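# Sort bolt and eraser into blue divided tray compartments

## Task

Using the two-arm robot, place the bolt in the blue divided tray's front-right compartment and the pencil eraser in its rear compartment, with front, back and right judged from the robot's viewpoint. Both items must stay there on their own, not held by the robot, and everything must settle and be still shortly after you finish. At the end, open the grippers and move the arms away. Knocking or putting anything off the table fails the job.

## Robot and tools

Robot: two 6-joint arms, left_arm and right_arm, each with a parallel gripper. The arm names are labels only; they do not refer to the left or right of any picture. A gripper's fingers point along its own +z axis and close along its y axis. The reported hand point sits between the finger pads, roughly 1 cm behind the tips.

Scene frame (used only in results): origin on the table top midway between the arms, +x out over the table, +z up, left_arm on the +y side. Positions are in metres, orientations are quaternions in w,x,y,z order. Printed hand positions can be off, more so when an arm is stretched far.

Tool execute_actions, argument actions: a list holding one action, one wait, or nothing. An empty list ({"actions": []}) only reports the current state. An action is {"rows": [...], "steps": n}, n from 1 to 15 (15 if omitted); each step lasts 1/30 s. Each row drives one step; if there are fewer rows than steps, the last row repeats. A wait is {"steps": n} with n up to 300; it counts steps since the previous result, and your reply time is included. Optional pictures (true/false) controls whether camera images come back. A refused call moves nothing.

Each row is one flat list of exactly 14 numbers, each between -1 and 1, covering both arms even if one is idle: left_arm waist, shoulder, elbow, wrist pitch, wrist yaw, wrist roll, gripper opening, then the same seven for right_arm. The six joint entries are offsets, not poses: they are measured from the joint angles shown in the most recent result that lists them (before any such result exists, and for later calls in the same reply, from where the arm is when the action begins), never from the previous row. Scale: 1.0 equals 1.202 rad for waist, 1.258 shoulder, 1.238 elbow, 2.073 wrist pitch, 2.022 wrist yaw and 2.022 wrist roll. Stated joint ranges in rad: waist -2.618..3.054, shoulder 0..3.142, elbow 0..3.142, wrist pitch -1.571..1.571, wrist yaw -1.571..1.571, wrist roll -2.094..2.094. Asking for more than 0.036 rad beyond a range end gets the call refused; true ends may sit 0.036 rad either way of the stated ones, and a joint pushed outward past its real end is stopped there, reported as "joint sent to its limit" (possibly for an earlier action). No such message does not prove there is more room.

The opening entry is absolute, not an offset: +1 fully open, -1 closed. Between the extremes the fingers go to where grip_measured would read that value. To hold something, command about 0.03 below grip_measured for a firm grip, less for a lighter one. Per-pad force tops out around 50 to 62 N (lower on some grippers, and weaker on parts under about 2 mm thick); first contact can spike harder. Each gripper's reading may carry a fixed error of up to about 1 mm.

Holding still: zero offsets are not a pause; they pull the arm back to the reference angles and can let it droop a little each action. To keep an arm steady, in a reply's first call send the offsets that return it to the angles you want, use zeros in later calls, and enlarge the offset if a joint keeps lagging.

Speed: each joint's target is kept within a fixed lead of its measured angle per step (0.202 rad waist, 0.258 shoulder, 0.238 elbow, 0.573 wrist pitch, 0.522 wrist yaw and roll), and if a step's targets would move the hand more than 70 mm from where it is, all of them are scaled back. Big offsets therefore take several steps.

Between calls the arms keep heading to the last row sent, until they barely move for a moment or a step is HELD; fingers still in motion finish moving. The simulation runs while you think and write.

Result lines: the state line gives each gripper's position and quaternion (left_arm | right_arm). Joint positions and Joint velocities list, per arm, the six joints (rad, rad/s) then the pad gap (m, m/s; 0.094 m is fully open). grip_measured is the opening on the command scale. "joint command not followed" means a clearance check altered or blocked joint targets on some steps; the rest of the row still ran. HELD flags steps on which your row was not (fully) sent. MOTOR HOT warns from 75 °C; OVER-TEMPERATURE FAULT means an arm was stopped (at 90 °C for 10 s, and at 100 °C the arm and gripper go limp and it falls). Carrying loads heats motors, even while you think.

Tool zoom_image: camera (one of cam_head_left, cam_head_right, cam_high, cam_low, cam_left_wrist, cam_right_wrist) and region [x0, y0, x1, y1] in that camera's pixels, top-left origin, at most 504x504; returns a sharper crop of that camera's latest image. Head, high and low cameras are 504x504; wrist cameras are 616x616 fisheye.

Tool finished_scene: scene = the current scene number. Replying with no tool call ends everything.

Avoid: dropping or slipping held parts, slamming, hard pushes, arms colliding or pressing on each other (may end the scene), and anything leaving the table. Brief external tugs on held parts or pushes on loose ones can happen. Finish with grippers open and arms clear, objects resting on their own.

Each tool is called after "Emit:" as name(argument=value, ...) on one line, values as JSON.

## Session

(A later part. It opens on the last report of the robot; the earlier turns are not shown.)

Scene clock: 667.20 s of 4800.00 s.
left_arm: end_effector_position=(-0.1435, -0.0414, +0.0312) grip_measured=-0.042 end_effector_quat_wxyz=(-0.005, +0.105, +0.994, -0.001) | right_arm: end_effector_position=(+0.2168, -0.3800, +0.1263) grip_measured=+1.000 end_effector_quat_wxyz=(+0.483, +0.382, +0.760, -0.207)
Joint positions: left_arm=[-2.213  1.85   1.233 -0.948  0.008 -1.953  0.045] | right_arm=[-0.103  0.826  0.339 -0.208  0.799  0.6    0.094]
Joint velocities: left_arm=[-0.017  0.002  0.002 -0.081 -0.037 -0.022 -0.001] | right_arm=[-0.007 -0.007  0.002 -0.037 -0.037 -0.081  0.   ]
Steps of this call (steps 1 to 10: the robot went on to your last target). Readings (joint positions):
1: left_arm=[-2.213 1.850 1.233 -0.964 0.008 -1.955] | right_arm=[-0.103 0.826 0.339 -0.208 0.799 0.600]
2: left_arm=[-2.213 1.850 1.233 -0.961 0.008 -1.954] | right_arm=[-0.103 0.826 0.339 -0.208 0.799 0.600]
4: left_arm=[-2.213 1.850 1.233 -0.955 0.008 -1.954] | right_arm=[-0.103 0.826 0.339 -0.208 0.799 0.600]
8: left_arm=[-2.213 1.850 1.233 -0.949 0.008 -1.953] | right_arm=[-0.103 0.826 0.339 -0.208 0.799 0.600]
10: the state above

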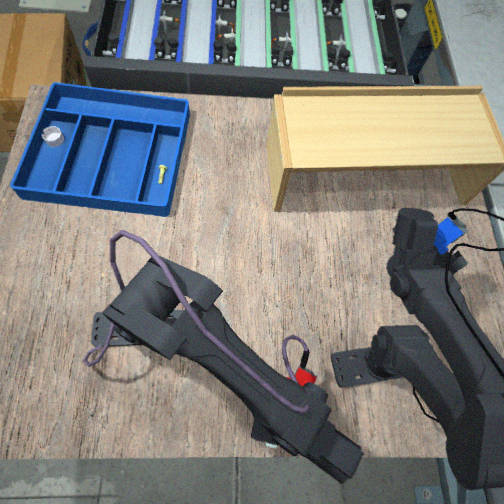

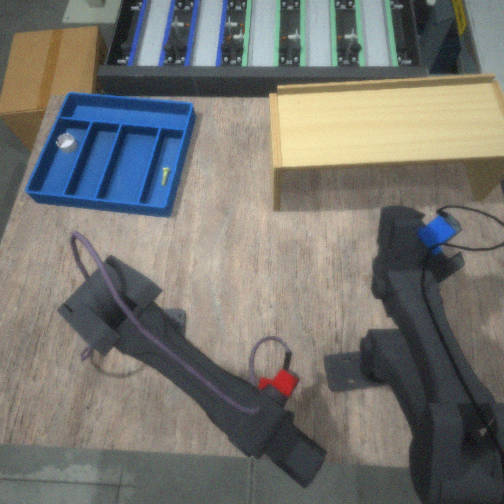

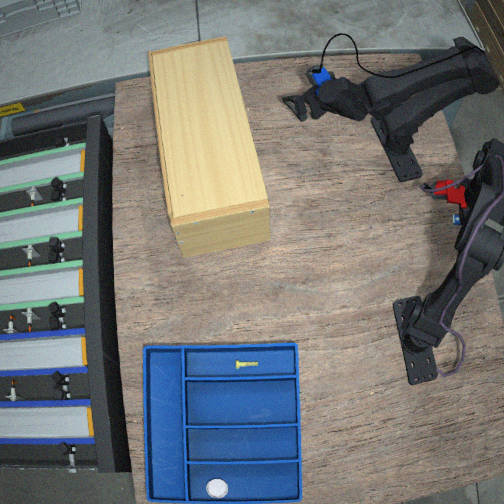

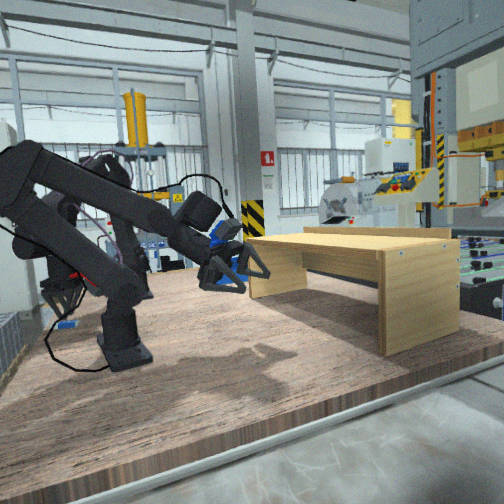

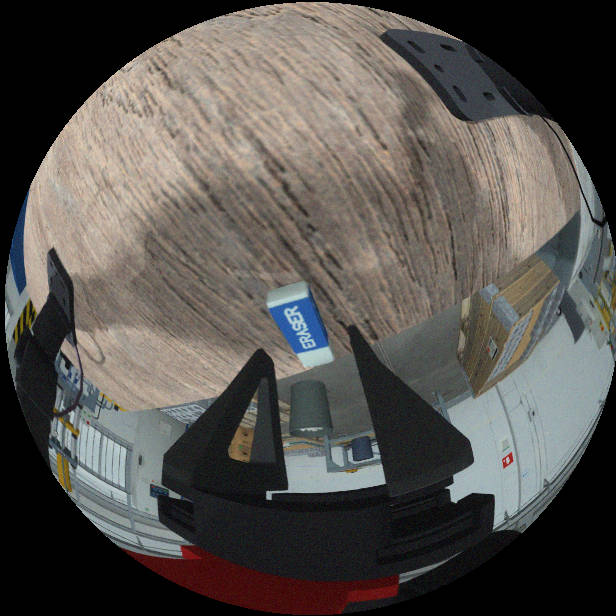

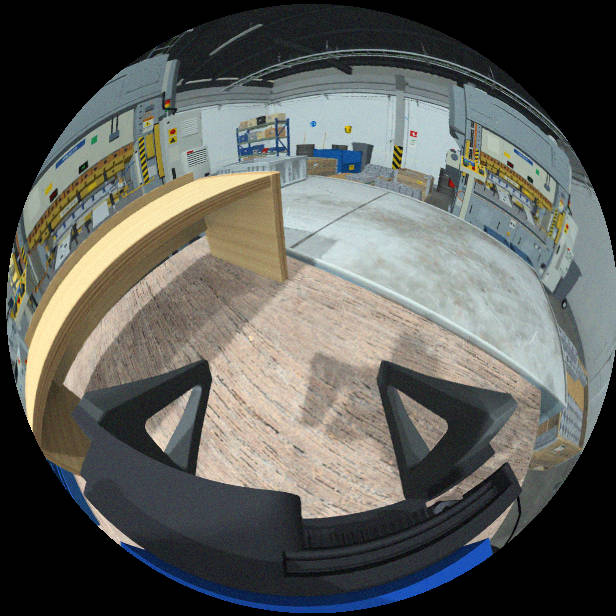

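Emit:
execute_actions(actions=[{"rows": [[0,0.01,-0.012,0.005,0,0,-0.04, 0,0,0,0,0,0,1],[0,0.015,-0.019,0.011,0,0,-0.04, 0,0,0,0,0,0,1],[0,0.018,-0.025,0.017,0,0,-0.04, 0,0,0,0,0,0,1],[0,0.02,-0.03,0.022,0,0,-0.04, 0,0,0,0,0,0,1],[0,0.022,-0.035,0.026,0,0,-0.04, 0,0,0,0,0,0,1],[0,0.024,-0.039,0.029,0,0,-0.04, 0,0,0,0,0,0,1],[0,0.025,-0.042,0.031,0,0,-0.04, 0,0,0,0,0,0,1],[0,0.026,-0.0445,0.032,0,0,-0.04, 0,0,0,0,0,0,1]], "steps": 15}], pictures=false)

Emit:
execute_actions(actions=[{"steps": 5}])

Scene clock: 696.07 s of 4800.00 s.
left_arm: end_effector_position=(-0.1432, -0.0408, +0.0154) grip_measured=-0.042 end_effector_quat_wxyz=(-0.005, +0.105, +0.994, -0.000) | right_arm: end_effector_position=(+0.2168, -0.3800, +0.1263) grip_measured=+1.000 end_effector_quat_wxyz=(+0.483, +0.382, +0.760, -0.207)
Joint positions: left_arm=[-2.213  1.872  1.195 -0.889  0.008 -1.953  0.045] | right_arm=[-0.103  0.826  0.339 -0.208  0.799  0.6    0.094]
Joint velocities: left_arm=[ 0.007  0.022 -0.002  0.007 -0.007 -0.183 -0.   ] | right_arm=[ 0.012  0.002  0.007 -0.037 -0.022 -0.037  0.   ]
Steps of this call (steps 1 to 30: the robot went on to your last target; steps 31 to 90: nothing new was sent; then 25.37 s passed at rest; steps 91 to 105: all 15 steps of this action). Readings (joint positions):
91: left_arm=[-2.213 1.850 1.233 -0.946 0.008 -1.953] | right_arm=[-0.103 0.826 0.339 -0.208 0.799 0.600]
92: left_arm=[-2.213 1.850 1.233 -0.944 0.008 -1.953] | right_arm=[-0.103 0.826 0.339 -0.208 0.799 0.600]
94: left_arm=[-2.213 1.850 1.228 -0.930 0.008 -1.953] | right_arm=[-0.103 0.826 0.339 -0.208 0.799 0.600]
98: left_arm=[-2.213 1.861 1.207 -0.902 0.008 -1.953] | right_arm=[-0.103 0.826 0.339 -0.208 0.799 0.600]
105: the state above

Scene clock: 696.23 s of 4800.00 s.
left_arm: end_effector_position=(-0.1439, -0.0419, +0.0154) grip_measured=-0.042 end_effector_quat_wxyz=(-0.006, +0.105, +0.994, -0.002) | right_arm: end_effector_position=(+0.2168, -0.3800, +0.1263) grip_measured=+1.000 end_effector_quat_wxyz=(+0.483, +0.382, +0.760, -0.207)
Joint positions: left_arm=[-2.213  1.872  1.195 -0.884  0.008 -1.953  0.045] | right_arm=[-0.103  0.826  0.339 -0.208  0.799  0.6    0.094]
Joint velocities: left_arm=[-0.027 -0.007 -0.002  0.095  0.022 -0.007 -0.001] | right_arm=[ 0.007 -0.022 -0.007 -0.007 -0.007  0.037  0.   ]
Steps of this call (steps 1 to 5: the robot went on to your last target). Readings (joint positions):
1: left_arm=[-2.213 1.872 1.195 -0.887 0.008 -1.953] | right_arm=[-0.103 0.826 0.339 -0.208 0.799 0.600]
2: left_arm=[-2.213 1.872 1.195 -0.886 0.008 -1.953] | right_arm=[-0.103 0.826 0.339 -0.208 0.799 0.600]
4: left_arm=[-2.213 1.872 1.195 -0.885 0.008 -1.953] | right_arm=[-0.103 0.826 0.339 -0.208 0.799 0.600]
5: the state above

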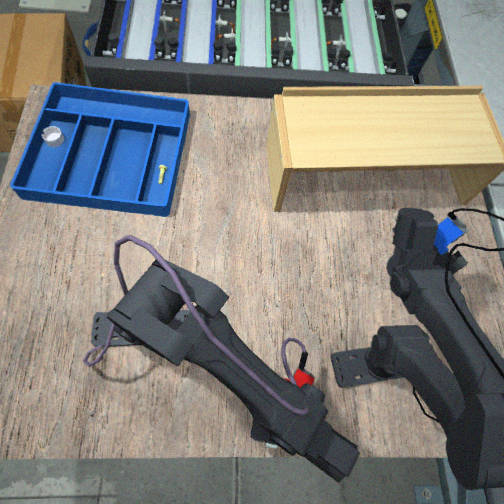

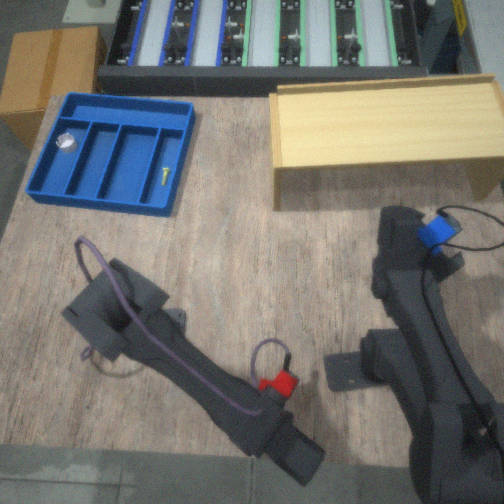

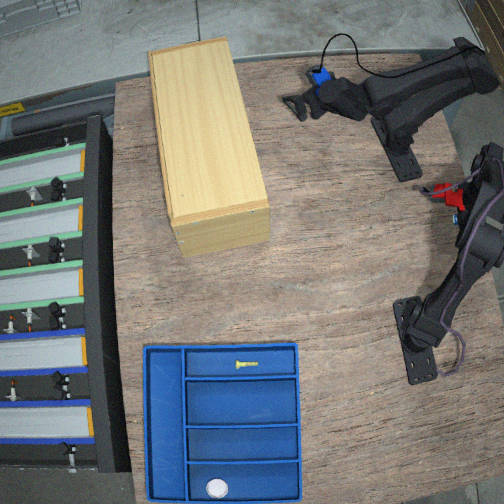

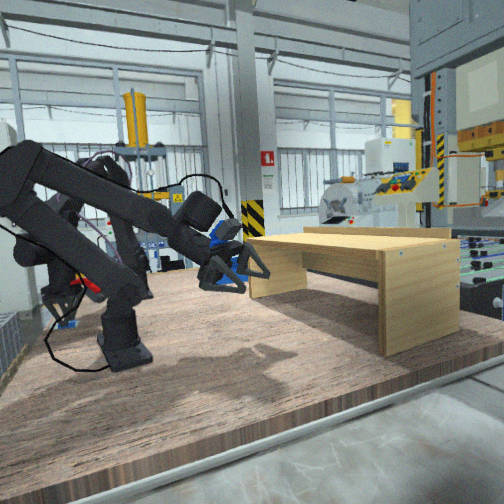

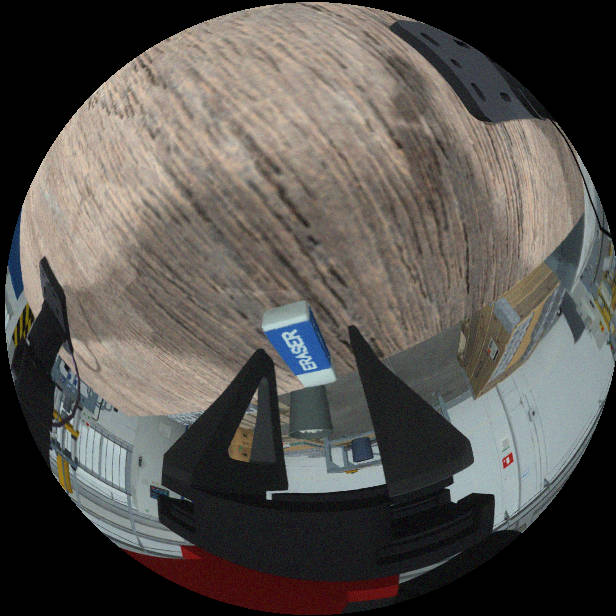

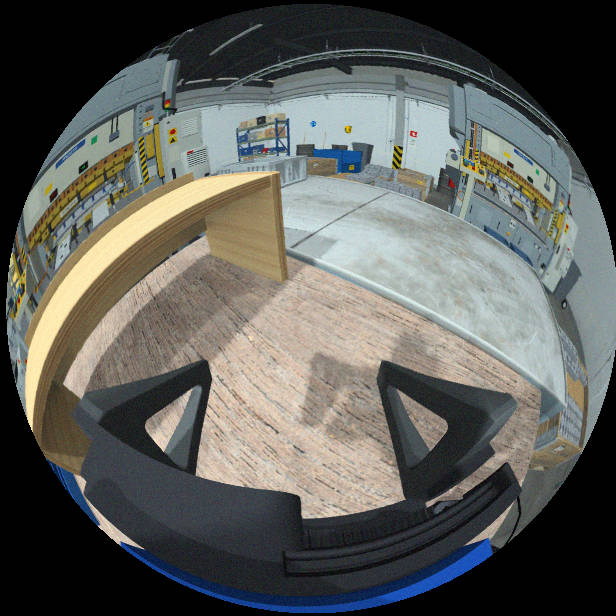

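Emit:
execute_actions(actions=[{"rows": [[0,0.004,-0.01,0,0,0,-0.04, 0,0,0,0,0,0,1],[0,0.004,-0.015,0,0,0,-0.04, 0,0,0,0,0,0,1],[0,0.004,-0.018,0,0,0,-0.06, 0,0,0,0,0,0,1],[0,0.004,-0.02,0,0,0,-0.1, 0,0,0,0,0,0,1],[0,0.004,-0.021,0,0,0,-0.15, 0,0,0,0,0,0,1],[0,0.004,-0.021,0,0,0,-0.2, 0,0,0,0,0,0,1],[0,0.004,-0.021,0,0,0,-0.25, 0,0,0,0,0,0,1],[0,0.004,-0.021,0,0,0,-0.3, 0,0,0,0,0,0,1],[0,0.004,-0.021,0,0,0,-0.34, 0,0,0,0,0,0,1],[0,0.004,-0.021,0,0,0,-0.38, 0,0,0,0,0,0,1],[0,0.004,-0.021,0,0,0,-0.41, 0,0,0,0,0,0,1],[0,0.004,-0.021,0,0,0,-0.44, 0,0,0,0,0,0,1],[0,0.004,-0.021,0,0,0,-0.46, 0,0,0,0,0,0,1],[0,0.004,-0.021,0,0,0,-0.48, 0,0,0,0,0,0,1],[0,0.004,-0.021,0,0,0,-0.50, 0,0,0,0,0,0,1]], "steps": 15}], pictures=false)

Emit:
execute_actions(actions=[{"rows": [[0,0,0,0,0,0,-0.515, 0,0,0,0,0,0,1],[0,0,0,0,0,0,-0.53, 0,0,0,0,0,0,1],[0,0,0,0,0,0,-0.542, 0,0,0,0,0,0,1],[0,0,0,0,0,0,-0.554, 0,0,0,0,0,0,1],[0,0,0,0,0,0,-0.565, 0,0,0,0,0,0,1],[0,0,0,0,0,0,-0.575, 0,0,0,0,0,0,1],[0,0,0,0,0,0,-0.585, 0,0,0,0,0,0,1]], "steps": 12}])

Scene clock: 715.03 s of 4800.00 s.
left_arm: end_effector_position=(-0.1441, -0.0421, +0.0154) grip_measured=-0.489 end_effector_quat_wxyz=(-0.006, +0.105, +0.994, -0.003) | right_arm: end_effector_position=(+0.2168, -0.3800, +0.1263) grip_measured=+1.000 end_effector_quat_wxyz=(+0.483, +0.382, +0.760, -0.207)
Joint positions: left_arm=[-2.213  1.872  1.195 -0.882  0.008 -1.953  0.024] | right_arm=[-0.103  0.826  0.339 -0.208  0.799  0.6    0.094]
Joint velocities: left_arm=[-0.007  0.002  0.002  0.007  0.037  0.066 -0.02 ] | right_arm=[-0.007 -0.012 -0.007 -0.007 -0.037 -0.037  0.   ]
Steps of this call (steps 1 to 15: the robot went on to your last target; steps 16 to 90: nothing new was sent; then 15.30 s passed at rest; steps 91 to 105: all 15 steps of this action). Readings (joint positions):
91: left_arm=[-2.213 1.872 1.195 -0.882 0.008 -1.953] | right_arm=[-0.103 0.826 0.339 -0.208 0.799 0.600]
92: left_arm=[-2.213 1.872 1.195 -0.882 0.008 -1.953] | right_arm=[-0.103 0.826 0.339 -0.208 0.799 0.600]
94: left_arm=[-2.213 1.872 1.195 -0.882 0.008 -1.953] | right_arm=[-0.103 0.826 0.339 -0.208 0.799 0.600]
98: left_arm=[-2.213 1.872 1.195 -0.882 0.008 -1.953] | right_arm=[-0.103 0.826 0.339 -0.208 0.799 0.600]
105: the state above

Scene clock: 715.43 s of 4800.00 s.
left_arm: end_effector_position=(-0.1441, -0.0421, +0.0154) grip_measured=-0.573 end_effector_quat_wxyz=(-0.006, +0.105, +0.994, -0.003) | right_arm: end_effector_position=(+0.2168, -0.3800, +0.1263) grip_measured=+1.000 end_effector_quat_wxyz=(+0.483, +0.382, +0.760, -0.207)
Joint positions: left_arm=[-2.213  1.872  1.195 -0.882  0.008 -1.953  0.02 ] | right_arm=[-0.103  0.826  0.339 -0.208  0.799  0.6    0.094]
Joint velocities: left_arm=[-0.007  0.012  0.012 -0.022 -0.051 -0.007 -0.   ] | right_arm=[ 0.007  0.007 -0.007 -0.007 -0.007  0.007  0.   ]
Steps of this call (steps 1 to 12: all 12 steps of this action). Readings (joint positions):
1: left_arm=[-2.213 1.872 1.195 -0.882 0.008 -1.953] | right_arm=[-0.103 0.826 0.339 -0.208 0.799 0.600]
2: left_arm=[-2.213 1.872 1.195 -0.882 0.008 -1.953] | right_arm=[-0.103 0.826 0.339 -0.208 0.799 0.600]
4: left_arm=[-2.213 1.872 1.195 -0.882 0.008 -1.953] | right_arm=[-0.103 0.826 0.339 -0.208 0.799 0.600]
8: left_arm=[-2.213 1.872 1.195 -0.882 0.008 -1.953] | right_arm=[-0.103 0.826 0.339 -0.208 0.799 0.600]
12: the state above

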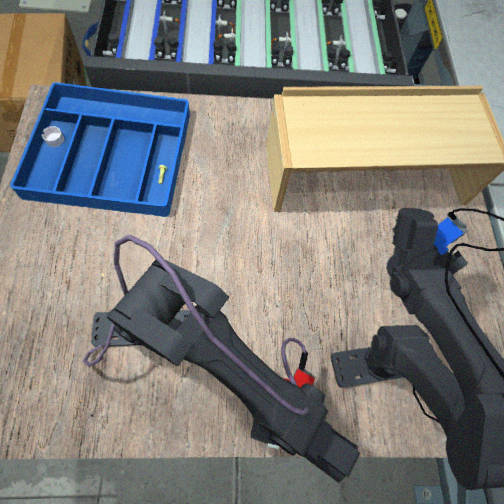

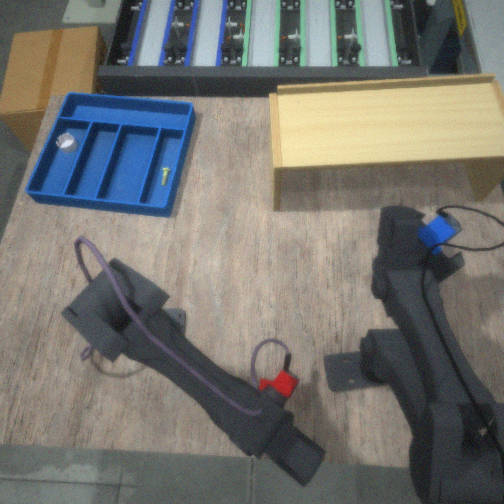

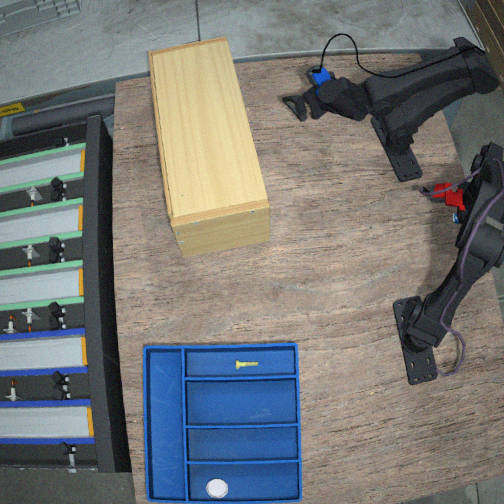

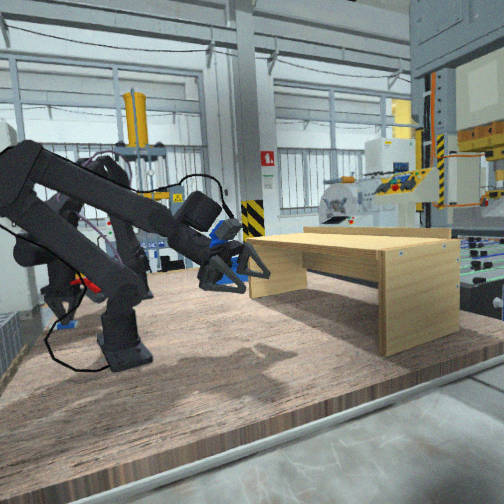

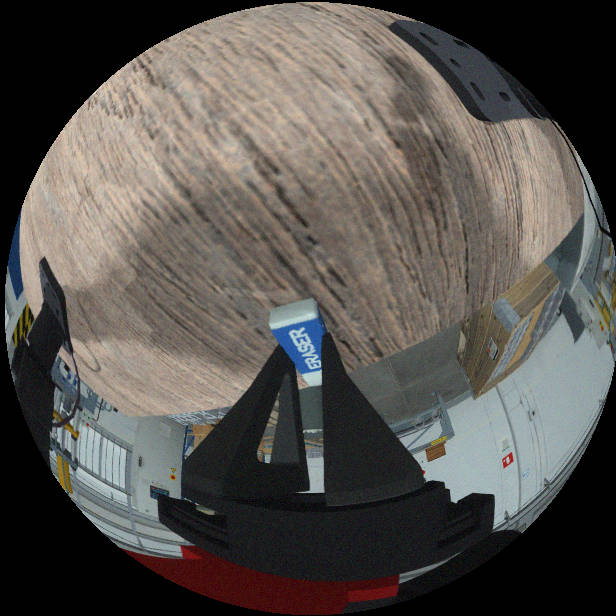

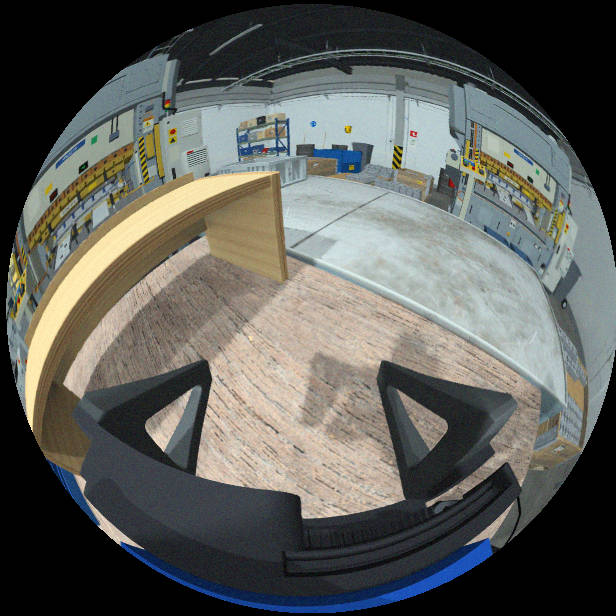

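Emit:
execute_actions(actions=[])

Scene clock: 728.07 s of 4800.00 s.
left_arm: end_effector_position=(-0.1441, -0.0421, +0.0154) grip_measured=-0.573 end_effector_quat_wxyz=(-0.006, +0.105, +0.994, -0.003) | right_arm: end_effector_position=(+0.2168, -0.3800, +0.1263) grip_measured=+1.000 end_effector_quat_wxyz=(+0.483, +0.382, +0.760, -0.207)
Joint positions: left_arm=[-2.213  1.872  1.195 -0.882  0.008 -1.953  0.02 ] | right_arm=[-0.103  0.826  0.339 -0.208  0.799  0.6    0.094]
Joint velocities: left_arm=[-0.012  0.002 -0.012  0.066  0.066 -0.022 -0.   ] | right_arm=[ 0.002 -0.007 -0.012 -0.051 -0.037 -0.066  0.   ]
Steps of this call (steps 1 to 15: the robot went on to your last target; steps 16 to 90: nothing new was sent; then 9.63 s passed at rest). Readings (joint positions):
1: left_arm=[-2.213 1.872 1.195 -0.882 0.008 -1.953] | right_arm=[-0.103 0.826 0.339 -0.208 0.799 0.600]
2: left_arm=[-2.213 1.872 1.195 -0.882 0.008 -1.953] | right_arm=[-0.103 0.826 0.339 -0.208 0.799 0.600]
4: left_arm=[-2.213 1.872 1.195 -0.882 0.008 -1.953] | right_arm=[-0.103 0.826 0.339 -0.208 0.799 0.600]
8: left_arm=[-2.213 1.872 1.195 -0.882 0.008 -1.953] | right_arm=[-0.103 0.826 0.339 -0.208 0.799 0.600]
90: the state above
All arms were judged still, so your last target was given up. Only a new action makes them travel on or press farther. Fingers that are still opening or closing keep moving.

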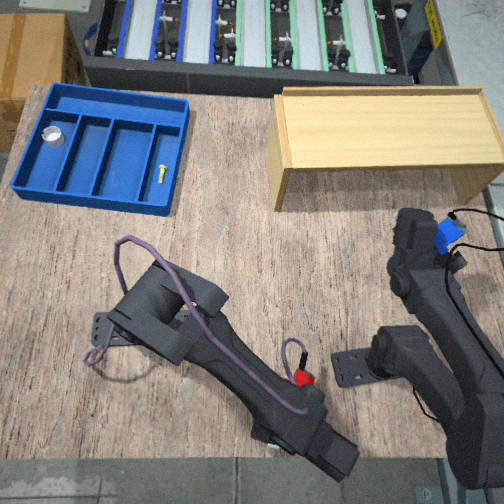

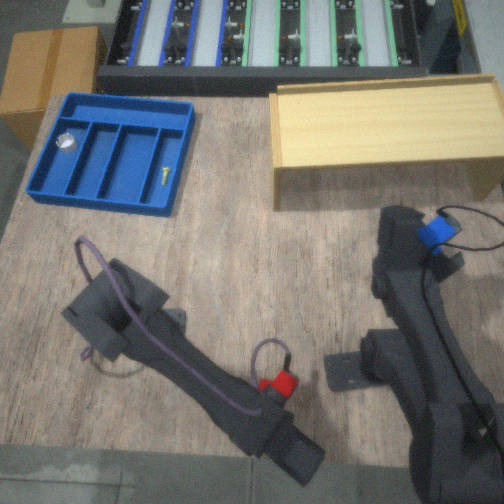

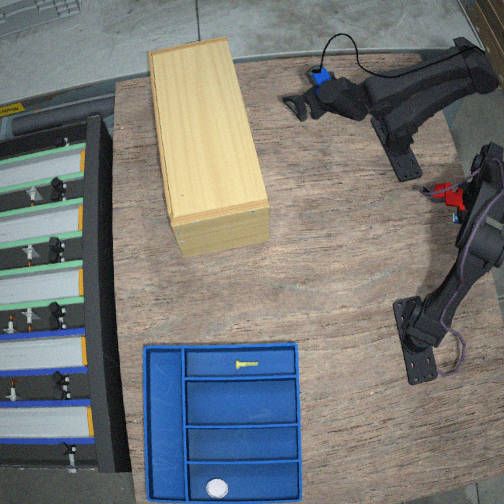

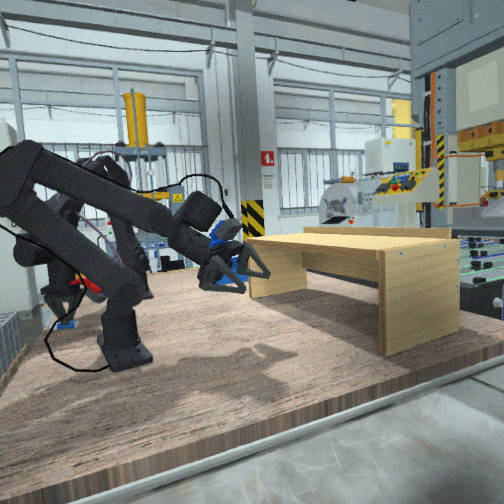

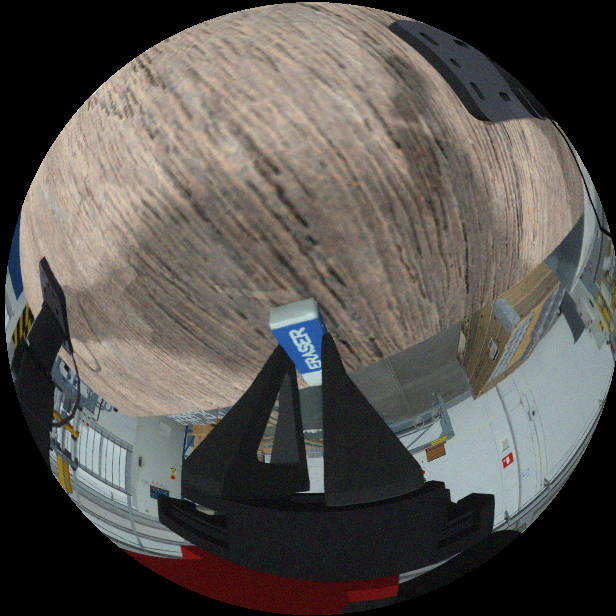

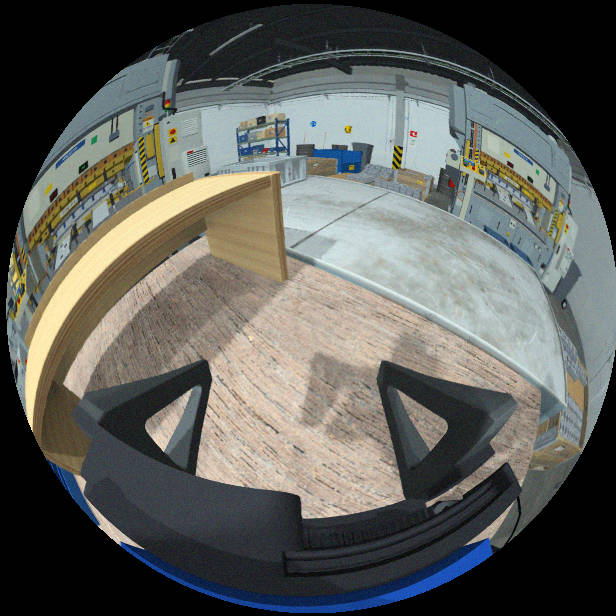

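Emit:
execute_actions(actions=[{"rows":[[0,-0.004,0,-0.005,0,0,-0.6,0,0,0,0,0,0,1],[0,-0.0157,0,-0.017,0,0,-0.61,0,0,0,0,0,0,1],[0,-0.0344,0,-0.032,0,0,-0.61,0,0,0,0,0,0,1],[0,-0.0591,0,-0.0505,0,0,-0.61,0,0,0,0,0,0,1],[0,-0.0883,0,-0.0707,0,0,-0.61,0,0,0,0,0,0,1],[0,-0.1203,0,-0.091,0,0,-0.61,0,0,0,0,0,0,1],[0.004,-0.1532,0,-0.111,0,0,-0.61,0,0,0,0,0,0,1],[0.014,-0.1852,0,-0.13,0,0,-0.61,0,0,0,0,0,0,1],[0.032,-0.2144,0,-0.145,0,0,-0.61,0,0,0,0,0,0,1],[0.059,-0.2391,0,-0.157,0,0,-0.61,0,0,0,0,0,0,1],[0.094,-0.2578,0,-0.165,0,0,-0.61,0,0,0,0,0,0,1],[0.137,-0.2695,0,-0.168,0,0,-0.61,0,0,0,0,0,0,1],[0.187,-0.2735,0,-0.168,0,0,-0.61,0,0,0,0,0,0,1],[0.242,-0.2735,0,-0.168,0,0,-0.61,0,0,0,0,0,0,1],[0.3,-0.2735,0,-0.168,0,0,-0.61,0,0,0,0,0,0,1]],"steps":15}], pictures=false)

Emit:
execute_actions(actions=[{"rows":[[0.15,-0.012,0,-0.02,0,0.003,-0.61,0,0,0,0,0,0,1],[0.208,-0.012,0,-0.02,0,0.011,-0.61,0,0,0,0,0,0,1],[0.266,-0.012,0,-0.02,0,0.024,-0.61,0,0,0,0,0,0,1],[0.324,-0.012,0,-0.02,0,0.042,-0.61,0,0,0,0,0,0,1],[0.383,-0.012,0,-0.02,0,0.0635,-0.61,0,0,0,0,0,0,1],[0.441,-0.012,0,-0.02,0,0.088,-0.61,0,0,0,0,0,0,1],[0.499,-0.012,0,-0.02,0,0.114,-0.61,0,0,0,0,0,0,1],[0.557,-0.012,0,-0.02,0,0.14,-0.61,0,0,0,0,0,0,1],[0.616,-0.012,0,-0.02,0,0.166,-0.61,0,0,0,0,0,0,1],[0.674,-0.012,0,-0.02,0,0.1905,-0.61,0,0,0,0,0,0,1],[0.732,-0.012,0,-0.02,0,0.212,-0.61,0,0,0,0,0,0,1],[0.79,-0.012,0,-0.02,0,0.23,-0.61,0,0,0,0,0,0,1],[0.849,-0.012,0,-0.02,0,0.243,-0.61,0,0,0,0,0,0,1],[0.907,-0.012,0,-0.02,0,0.251,-0.61,0,0,0,0,0,0,1],[0.965,-0.012,0,-0.02,0,0.254,-0.61,0,0,0,0,0,0,1]],"steps":15}], pictures=false)

Emit:
execute_actions(actions=[{"rows":[[0.15,0.002,0.016,0.002,0,0.049,-0.61,0,0,0,0,0,0,1],[0.208,0.008,0.024,0.004,0,0.049,-0.61,0,0,0,0,0,0,1],[0.266,0.018,0.038,0.007,0,0.049,-0.61,0,0,0,0,0,0,1],[0.324,0.033,0.057,0.009,0,0.049,-0.61,0,0,0,0,0,0,1],[0.383,0.051,0.081,0.011,0,0.049,-0.61,0,0,0,0,0,0,1],[0.441,0.074,0.111,0.014,0,0.049,-0.61,0,0,0,0,0,0,1],[0.499,0.1,0.145,0.016,0,0.049,-0.61,0,0,0,0,0,0,1],[0.552,0.131,0.186,0.018,0,0.049,-0.61,0,0,0,0,0,0,1],[0.597,0.164,0.229,0.02,0,0.049,-0.61,0,0,0,0,0,0,1],[0.636,0.196,0.272,0.023,0,0.049,-0.61,0,0,0,0,0,0,1],[0.669,0.229,0.315,0.025,0,0.049,-0.61,0,0,0,0,0,0,1],[0.695,0.262,0.359,0.027,0,0.049,-0.61,0,0,0,0,0,0,1],[0.715,0.294,0.401,0.029,0,0.049,-0.61,0,0,0,0,0,0,1],[0.729,0.327,0.444,0.032,0,0.049,-0.61,0,0,0,0,0,0,1],[0.739,0.36,0.487,0.034,0,0.049,-0.61,0,0,0,0,0,0,1]],"steps":15}], pictures=false)

Emit:
execute_actions(actions=[{"rows":[[0.03,0.088,0.137,0.013,0,0.004,-0.61,0,0,0,0,0,0,1],[0.033,0.121,0.18,0.015,0,0.004,-0.61,0,0,0,0,0,0,1],[0.035,0.153,0.223,0.018,0,0.004,-0.61,0,0,0,0,0,0,1],[0.035,0.186,0.266,0.02,0,0.004,-0.61,0,0,0,0,0,0,1],[0.035,0.219,0.309,0.023,0,0.004,-0.61,0,0,0,0,0,0,1],[0.035,0.252,0.352,0.025,0,0.004,-0.61,0,0,0,0,0,0,1],[0.035,0.285,0.395,0.028,0,0.004,-0.61,0,0,0,0,0,0,1],[0.035,0.315,0.435,0.03,0,0.004,-0.61,0,0,0,0,0,0,1],[0.035,0.342,0.471,0.032,0,0.004,-0.61,0,0,0,0,0,0,1],[0.035,0.364,0.5,0.034,0,0.004,-0.61,0,0,0,0,0,0,1],[0.035,0.382,0.524,0.034,0,0.004,-0.61,0,0,0,0,0,0,1],[0.035,0.397,0.543,0.034,0,0.004,-0.61,0,0,0,0,0,0,1],[0.035,0.407,0.557,0.034,0,0.004,-0.61,0,0,0,0,0,0,1],[0.035,0.413,0.565,0.034,0,0.004,-0.61,0,0,0,0,0,0,1],[0.035,0.415,0.567,0.034,0,0.004,-0.61,0,0,0,0,0,0,1]],"steps":15}], pictures=false)

Emit:
execute_actions(actions=[{"steps":10}])

Scene clock: 848.57 s of 4800.00 s.
left_arm: end_effector_position=(-0.0615, -0.0299, +0.1133) grip_measured=-0.592 end_effector_quat_wxyz=(-0.027, -0.010, +0.999, -0.037) | right_arm: end_effector_position=(+0.2168, -0.3800, +0.1263) grip_measured=+1.000 end_effector_quat_wxyz=(+0.483, +0.382, +0.760, -0.207)
Joint positions: left_arm=[-1.98   1.521  1.195 -1.157  0.024 -1.953  0.019] | right_arm=[-0.103  0.826  0.339 -0.208  0.799  0.6    0.094]
Joint velocities: left_arm=[ 1.868 -0.061 -0.017 -0.403 -0.066  0.051 -0.   ] | right_arm=[-0.007 -0.002  0.007  0.037 -0.007 -0.037  0.   ]
Steps of this call (steps 1 to 90: nothing new was sent; then 117.00 s passed at rest; steps 91 to 105: all 15 steps of this action). Readings (joint positions):
91: left_arm=[-2.213 1.872 1.195 -0.882 0.008 -1.953] | right_arm=[-0.103 0.826 0.339 -0.208 0.799 0.600]
92: left_arm=[-2.213 1.872 1.195 -0.883 0.008 -1.953] | right_arm=[-0.103 0.826 0.339 -0.208 0.799 0.600]
94: left_arm=[-2.213 1.862 1.195 -0.899 0.008 -1.953] | right_arm=[-0.103 0.826 0.339 -0.208 0.799 0.600]
98: left_arm=[-2.212 1.745 1.195 -0.995 0.009 -1.953] | right_arm=[-0.103 0.826 0.339 -0.208 0.799 0.600]
105: the state above

Scene clock: 849.07 s of 4800.00 s.
left_arm: end_effector_position=(+0.2114, +0.0113, +0.1134) grip_measured=-0.591 end_effector_quat_wxyz=(-0.000, -0.328, +0.944, -0.044) | right_arm: end_effector_position=(+0.2168, -0.3800, +0.1263) grip_measured=+1.000 end_effector_quat_wxyz=(+0.483, +0.382, +0.760, -0.207)
Joint positions: left_arm=[-0.941  1.519  1.195 -1.163  0.03  -1.563  0.019] | right_arm=[-0.103  0.826  0.339 -0.208  0.799  0.6    0.094]
Joint velocities: left_arm=[ 1.956 -0.007  0.012 -0.007 -0.095  0.842  0.   ] | right_arm=[-0.007 -0.002 -0.007 -0.051 -0.066  0.022  0.   ]
Steps of this call (steps 1 to 15: all 15 steps of this action). Readings (joint positions):
1: left_arm=[-1.913 1.519 1.195 -1.162 0.024 -1.953] | right_arm=[-0.103 0.826 0.339 -0.208 0.799 0.600]
2: left_arm=[-1.846 1.519 1.195 -1.163 0.025 -1.951] | right_arm=[-0.103 0.826 0.339 -0.208 0.799 0.600]
4: left_arm=[-1.711 1.519 1.195 -1.163 0.027 -1.932] | right_arm=[-0.103 0.826 0.339 -0.208 0.799 0.600]
8: left_arm=[-1.432 1.519 1.195 -1.163 0.030 -1.825] | right_arm=[-0.103 0.826 0.339 -0.208 0.799 0.600]
15: the state above

Scene clock: 849.57 s of 4800.00 s.
left_arm: end_effector_position=(+0.4615, +0.2149, +0.1397) grip_measured=-0.592 end_effector_quat_wxyz=(+0.087, -0.655, +0.743, -0.103) | right_arm: end_effector_position=(+0.2168, -0.3800, +0.1263) grip_measured=+1.000 end_effector_quat_wxyz=(+0.483, +0.382, +0.760, -0.207)
Joint positions: left_arm=[-0.075  1.894  1.694 -1.103  0.033 -1.476  0.019] | right_arm=[-0.103  0.826  0.339 -0.208  0.799  0.6    0.094]
Joint velocities: left_arm=[ 0.647  1.155  1.546  0.095 -0.037  0.066 -0.001] | right_arm=[ 0.007 -0.012 -0.017  0.066  0.022 -0.022  0.   ]
Steps of this call (steps 1 to 15: all 15 steps of this action). Readings (joint positions):
1: left_arm=[-0.873 1.519 1.195 -1.161 0.030 -1.543] | right_arm=[-0.103 0.826 0.339 -0.208 0.799 0.600]
2: left_arm=[-0.806 1.519 1.195 -1.157 0.031 -1.529] | right_arm=[-0.103 0.826 0.339 -0.208 0.799 0.600]
4: left_arm=[-0.672 1.530 1.211 -1.154 0.034 -1.508] | right_arm=[-0.103 0.826 0.339 -0.208 0.799 0.600]
8: left_arm=[-0.402 1.616 1.330 -1.147 0.038 -1.486] | right_arm=[-0.103 0.826 0.339 -0.208 0.799 0.600]
15: the state above

Scene clock: 850.07 s of 4800.00 s.
left_arm: end_effector_position=(+0.6219, +0.2388, +0.1280) grip_measured=-0.592 end_effector_quat_wxyz=(+0.175, -0.656, +0.712, -0.177) | right_arm: end_effector_position=(+0.2168, -0.3800, +0.1263) grip_measured=+1.000 end_effector_quat_wxyz=(+0.483, +0.382, +0.760, -0.207)
Joint positions: left_arm=[-0.027  2.399  2.353 -1.022  0.032 -1.475  0.019] | right_arm=[-0.103  0.826  0.339 -0.208  0.799  0.6    0.094]
Joint velocities: left_arm=[-0.017  0.335  0.261  0.051  0.007 -0.051 -0.   ] | right_arm=[ 0.012 -0.002 -0.007  0.037  0.051 -0.066  0.   ]
Steps of this call (steps 1 to 15: all 15 steps of this action). Readings (joint positions):
1: left_arm=[-0.055 1.934 1.748 -1.099 0.032 -1.475] | right_arm=[-0.103 0.826 0.339 -0.208 0.799 0.600]
2: left_arm=[-0.041 1.974 1.803 -1.094 0.032 -1.475] | right_arm=[-0.103 0.826 0.339 -0.208 0.799 0.600]
4: left_arm=[-0.027 2.052 1.914 -1.082 0.032 -1.475] | right_arm=[-0.103 0.826 0.339 -0.208 0.799 0.600]
8: left_arm=[-0.027 2.207 2.131 -1.056 0.032 -1.475] | right_arm=[-0.103 0.826 0.339 -0.208 0.799 0.600]
15: the state above

Scene clock: 850.40 s of 4800.00 s.
left_arm: end_effector_position=(+0.6253, +0.2389, +0.1256) grip_measured=-0.592 end_effector_quat_wxyz=(+0.176, -0.656, +0.712, -0.178) | right_arm: end_effector_position=(+0.2168, -0.3800, +0.1263) grip_measured=+1.000 end_effector_quat_wxyz=(+0.483, +0.382, +0.760, -0.207)
Joint positions: left_arm=[-0.027  2.416  2.373 -1.022  0.032 -1.475  0.019] | right_arm=[-0.103  0.826  0.339 -0.208  0.799  0.6    0.094]
Joint velocities: left_arm=[ 0.017  0.007  0.002  0.022 -0.051  0.022  0.001] | right_arm=[ 0.002  0.007 -0.017  0.037 -0.007 -0.051  0.   ]
Steps of this call (steps 1 to 10: the robot went on to your last target). Readings (joint positions):
1: left_arm=[-0.027 2.408 2.359 -1.022 0.032 -1.475] | right_arm=[-0.103 0.826 0.339 -0.208 0.799 0.600]
2: left_arm=[-0.027 2.413 2.360 -1.022 0.032 -1.475] | right_arm=[-0.103 0.826 0.339 -0.208 0.799 0.600]
4: left_arm=[-0.027 2.416 2.362 -1.022 0.032 -1.475] | right_arm=[-0.103 0.826 0.339 -0.208 0.799 0.600]
8: left_arm=[-0.027 2.416 2.371 -1.022 0.032 -1.475] | right_arm=[-0.103 0.826 0.339 -0.208 0.799 0.600]
10: the state above

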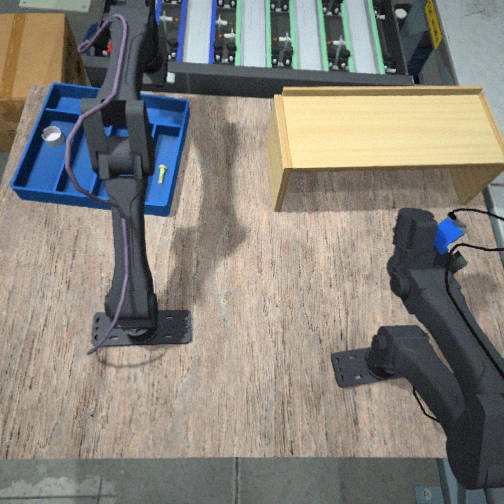

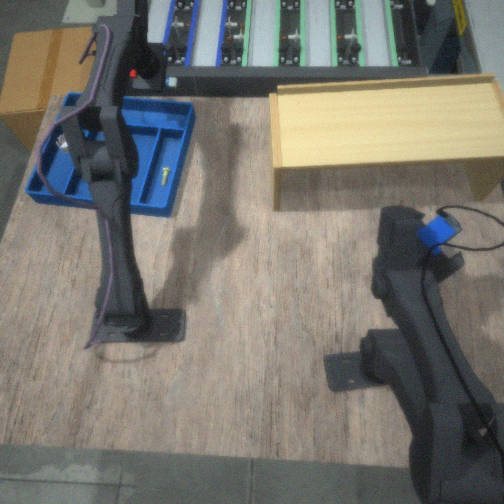

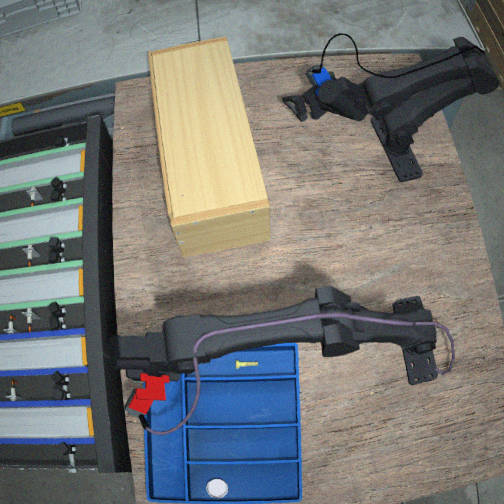

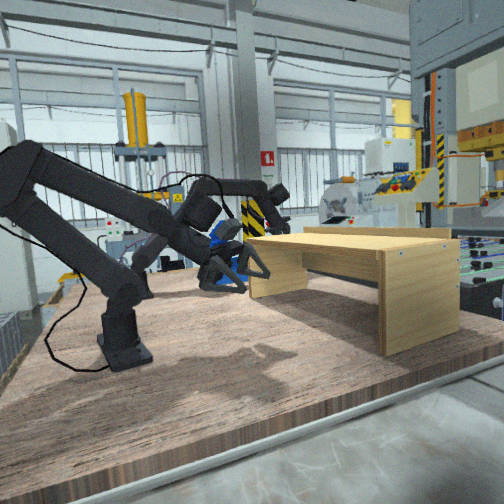

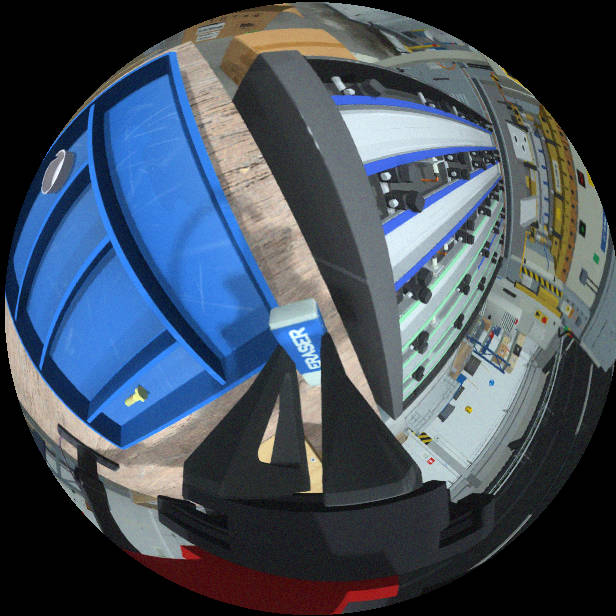

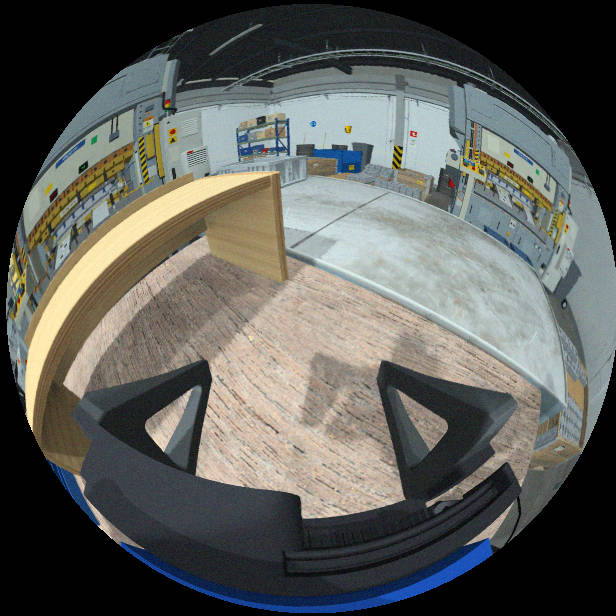

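Emit:
execute_actions(actions=[{"rows":[[0.0005,0.001,0.008,-0.004,0,0.003,-0.61,0,0,0,0,0,0,1],[0.002,0.004,0.008,-0.011,0,0.008,-0.61,0,0,0,0,0,0,1],[0.0045,0.009,0.008,-0.019,0,0.014,-0.61,0,0,0,0,0,0,1],[0.008,0.015,0.008,-0.027,0,0.02,-0.61,0,0,0,0,0,0,1],[0.0115,0.023,0.008,-0.034,0,0.025,-0.61,0,0,0,0,0,0,1],[0.0155,0.0305,0.008,-0.04,0,0.029,-0.61,0,0,0,0,0,0,1],[0.0195,0.038,0.008,-0.043,0,0.031,-0.61,0,0,0,0,0,0,1],[0.023,0.046,0.008,-0.044,0,0.031,-0.61,0,0,0,0,0,0,1],[0.0265,0.052,0.008,-0.044,0,0.031,-0.61,0,0,0,0,0,0,1],[0.029,0.057,0.008,-0.044,0,0.031,-0.61,0,0,0,0,0,0,1],[0.0305,0.06,0.008,-0.044,0,0.031,-0.61,0,0,0,0,0,0,1],[0.031,0.061,0.008,-0.044,0,0.031,-0.61,0,0,0,0,0,0,1]],"steps":15}], pictures=false)

Emit:
execute_actions(actions=[{"steps":6}])

Scene clock: 892.20 s of 4800.00 s.
left_arm: end_effector_position=(+0.6080, +0.2568, +0.0770) grip_measured=-0.592 end_effector_quat_wxyz=(+0.129, -0.661, +0.728, -0.127) | right_arm: end_effector_position=(+0.2168, -0.3800, +0.1263) grip_measured=+1.000 end_effector_quat_wxyz=(+0.483, +0.382, +0.760, -0.207)
Joint positions: left_arm=[ 0.006  2.491  2.373 -1.091  0.033 -1.426  0.019] | right_arm=[-0.103  0.826  0.339 -0.208  0.799  0.6    0.094]
Joint velocities: left_arm=[ 0.076  0.139 -0.002 -0.081 -0.007 -0.037 -0.   ] | right_arm=[-0.022  0.017  0.012  0.007  0.051  0.007  0.   ]
Steps of this call (steps 1 to 30: the robot went on to your last target; steps 31 to 90: nothing new was sent; then 38.30 s passed at rest; steps 91 to 105: all 15 steps of this action). Readings (joint positions):
91: left_arm=[-0.027 2.416 2.373 -1.022 0.032 -1.475] | right_arm=[-0.103 0.826 0.339 -0.208 0.799 0.600]
92: left_arm=[-0.027 2.416 2.373 -1.023 0.032 -1.474] | right_arm=[-0.103 0.826 0.339 -0.208 0.799 0.600]
94: left_arm=[-0.027 2.416 2.373 -1.029 0.032 -1.467] | right_arm=[-0.103 0.826 0.339 -0.208 0.799 0.600]
98: left_arm=[-0.022 2.429 2.373 -1.058 0.033 -1.443] | right_arm=[-0.103 0.826 0.339 -0.208 0.799 0.600]
105: the state above

Scene clock: 892.40 s of 4800.00 s.
left_arm: end_effector_position=(+0.6058, +0.2582, +0.0736) grip_measured=-0.592 end_effector_quat_wxyz=(+0.124, -0.662, +0.729, -0.122) | right_arm: end_effector_position=(+0.2168, -0.3800, +0.1263) grip_measured=+1.000 end_effector_quat_wxyz=(+0.483, +0.382, +0.760, -0.207)
Joint positions: left_arm=[ 0.008  2.496  2.373 -1.099  0.033 -1.423  0.019] | right_arm=[-0.103  0.826  0.339 -0.208  0.799  0.6    0.094]
Joint velocities: left_arm=[-0.012 -0.002  0.007  0.051  0.037 -0.037 -0.   ] | right_arm=[ 0.007  0.007 -0.012 -0.037 -0.022  0.037  0.   ]
Steps of this call (steps 1 to 6: the robot went on to your last target). Readings (joint positions):
1: left_arm=[0.008 2.494 2.373 -1.094 0.033 -1.426] | right_arm=[-0.103 0.826 0.339 -0.208 0.799 0.600]
2: left_arm=[0.008 2.496 2.373 -1.097 0.033 -1.425] | right_arm=[-0.103 0.826 0.339 -0.208 0.799 0.600]
4: left_arm=[0.008 2.496 2.373 -1.099 0.033 -1.424] | right_arm=[-0.103 0.826 0.339 -0.208 0.799 0.600]
6: the state above

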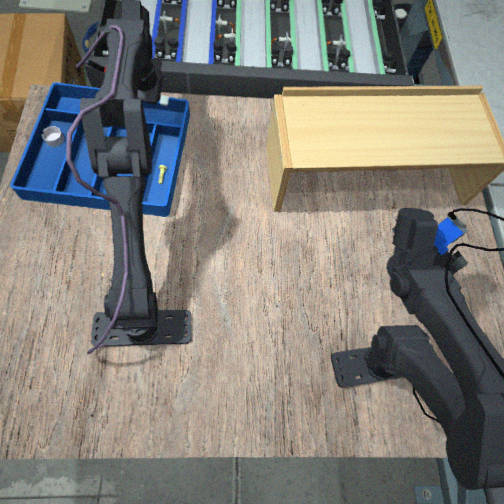

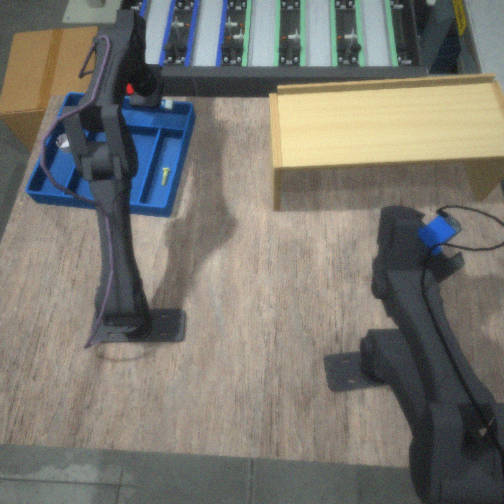

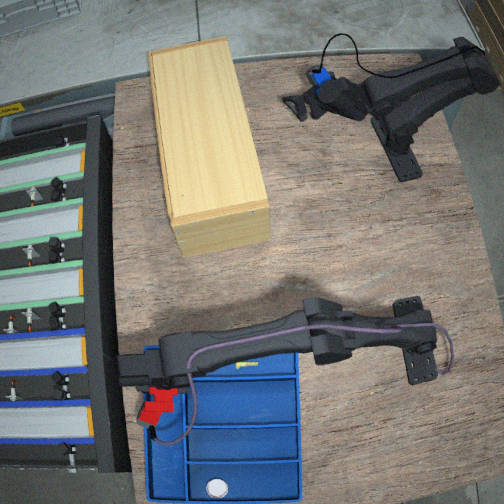

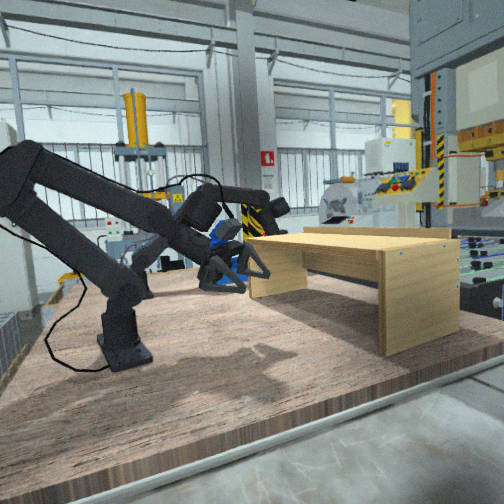

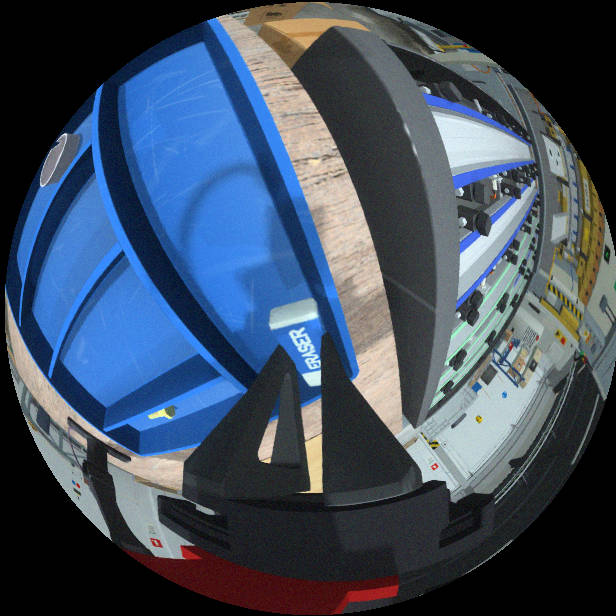

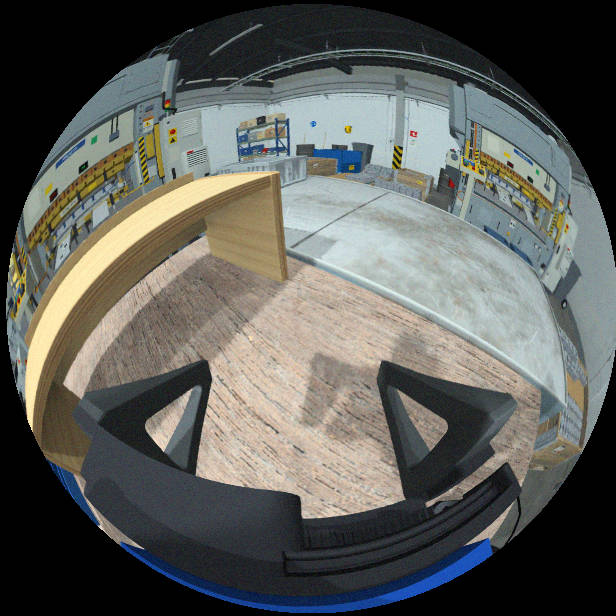

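Emit:
zoom_image(camera="cam_left_wrist", region=[190, 250, 410, 450])

Emit:
zoom_image(camera="cam_head_right", region=[90, 50, 230, 170])

Emit:
zoom_image(camera="cam_head_left", region=[90, 50, 230, 170])

Region (190, 250, 410, 450) of cam_left_wrist's 616x616 image, scaled by 2.291, with more detail than that image has; it fills the top 458 rows of this view, and the rest is white.

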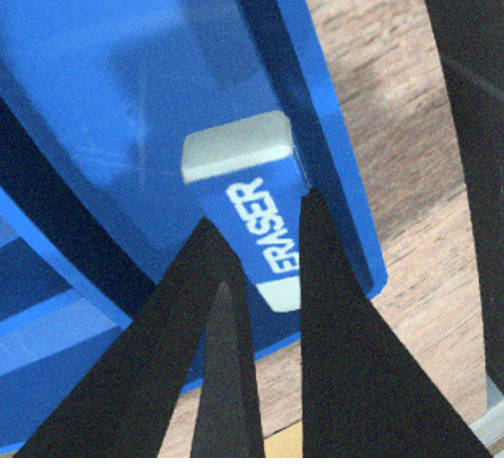

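Region (90, 50, 230, 170) of cam_head_right's 504x504 image, scaled by 3.600, with more detail than that image has; it fills the top 432 rows of this view, and the rest is white.

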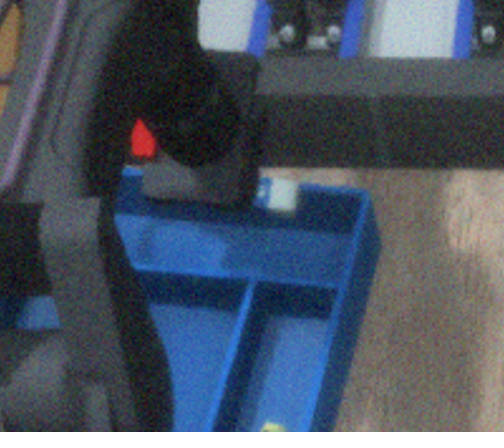

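Region (90, 50, 230, 170) of cam_head_left's 504x504 image, scaled by 3.600, with more detail than that image has; it fills the top 432 rows of this view, and the rest is white.

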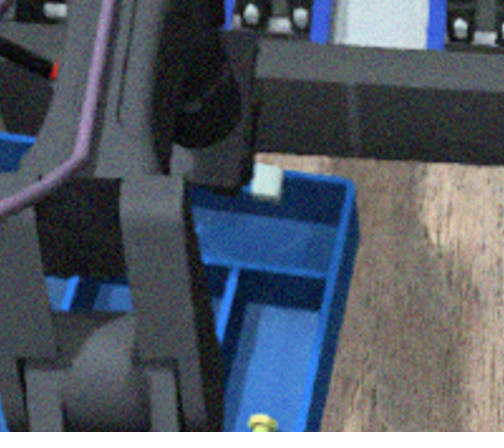

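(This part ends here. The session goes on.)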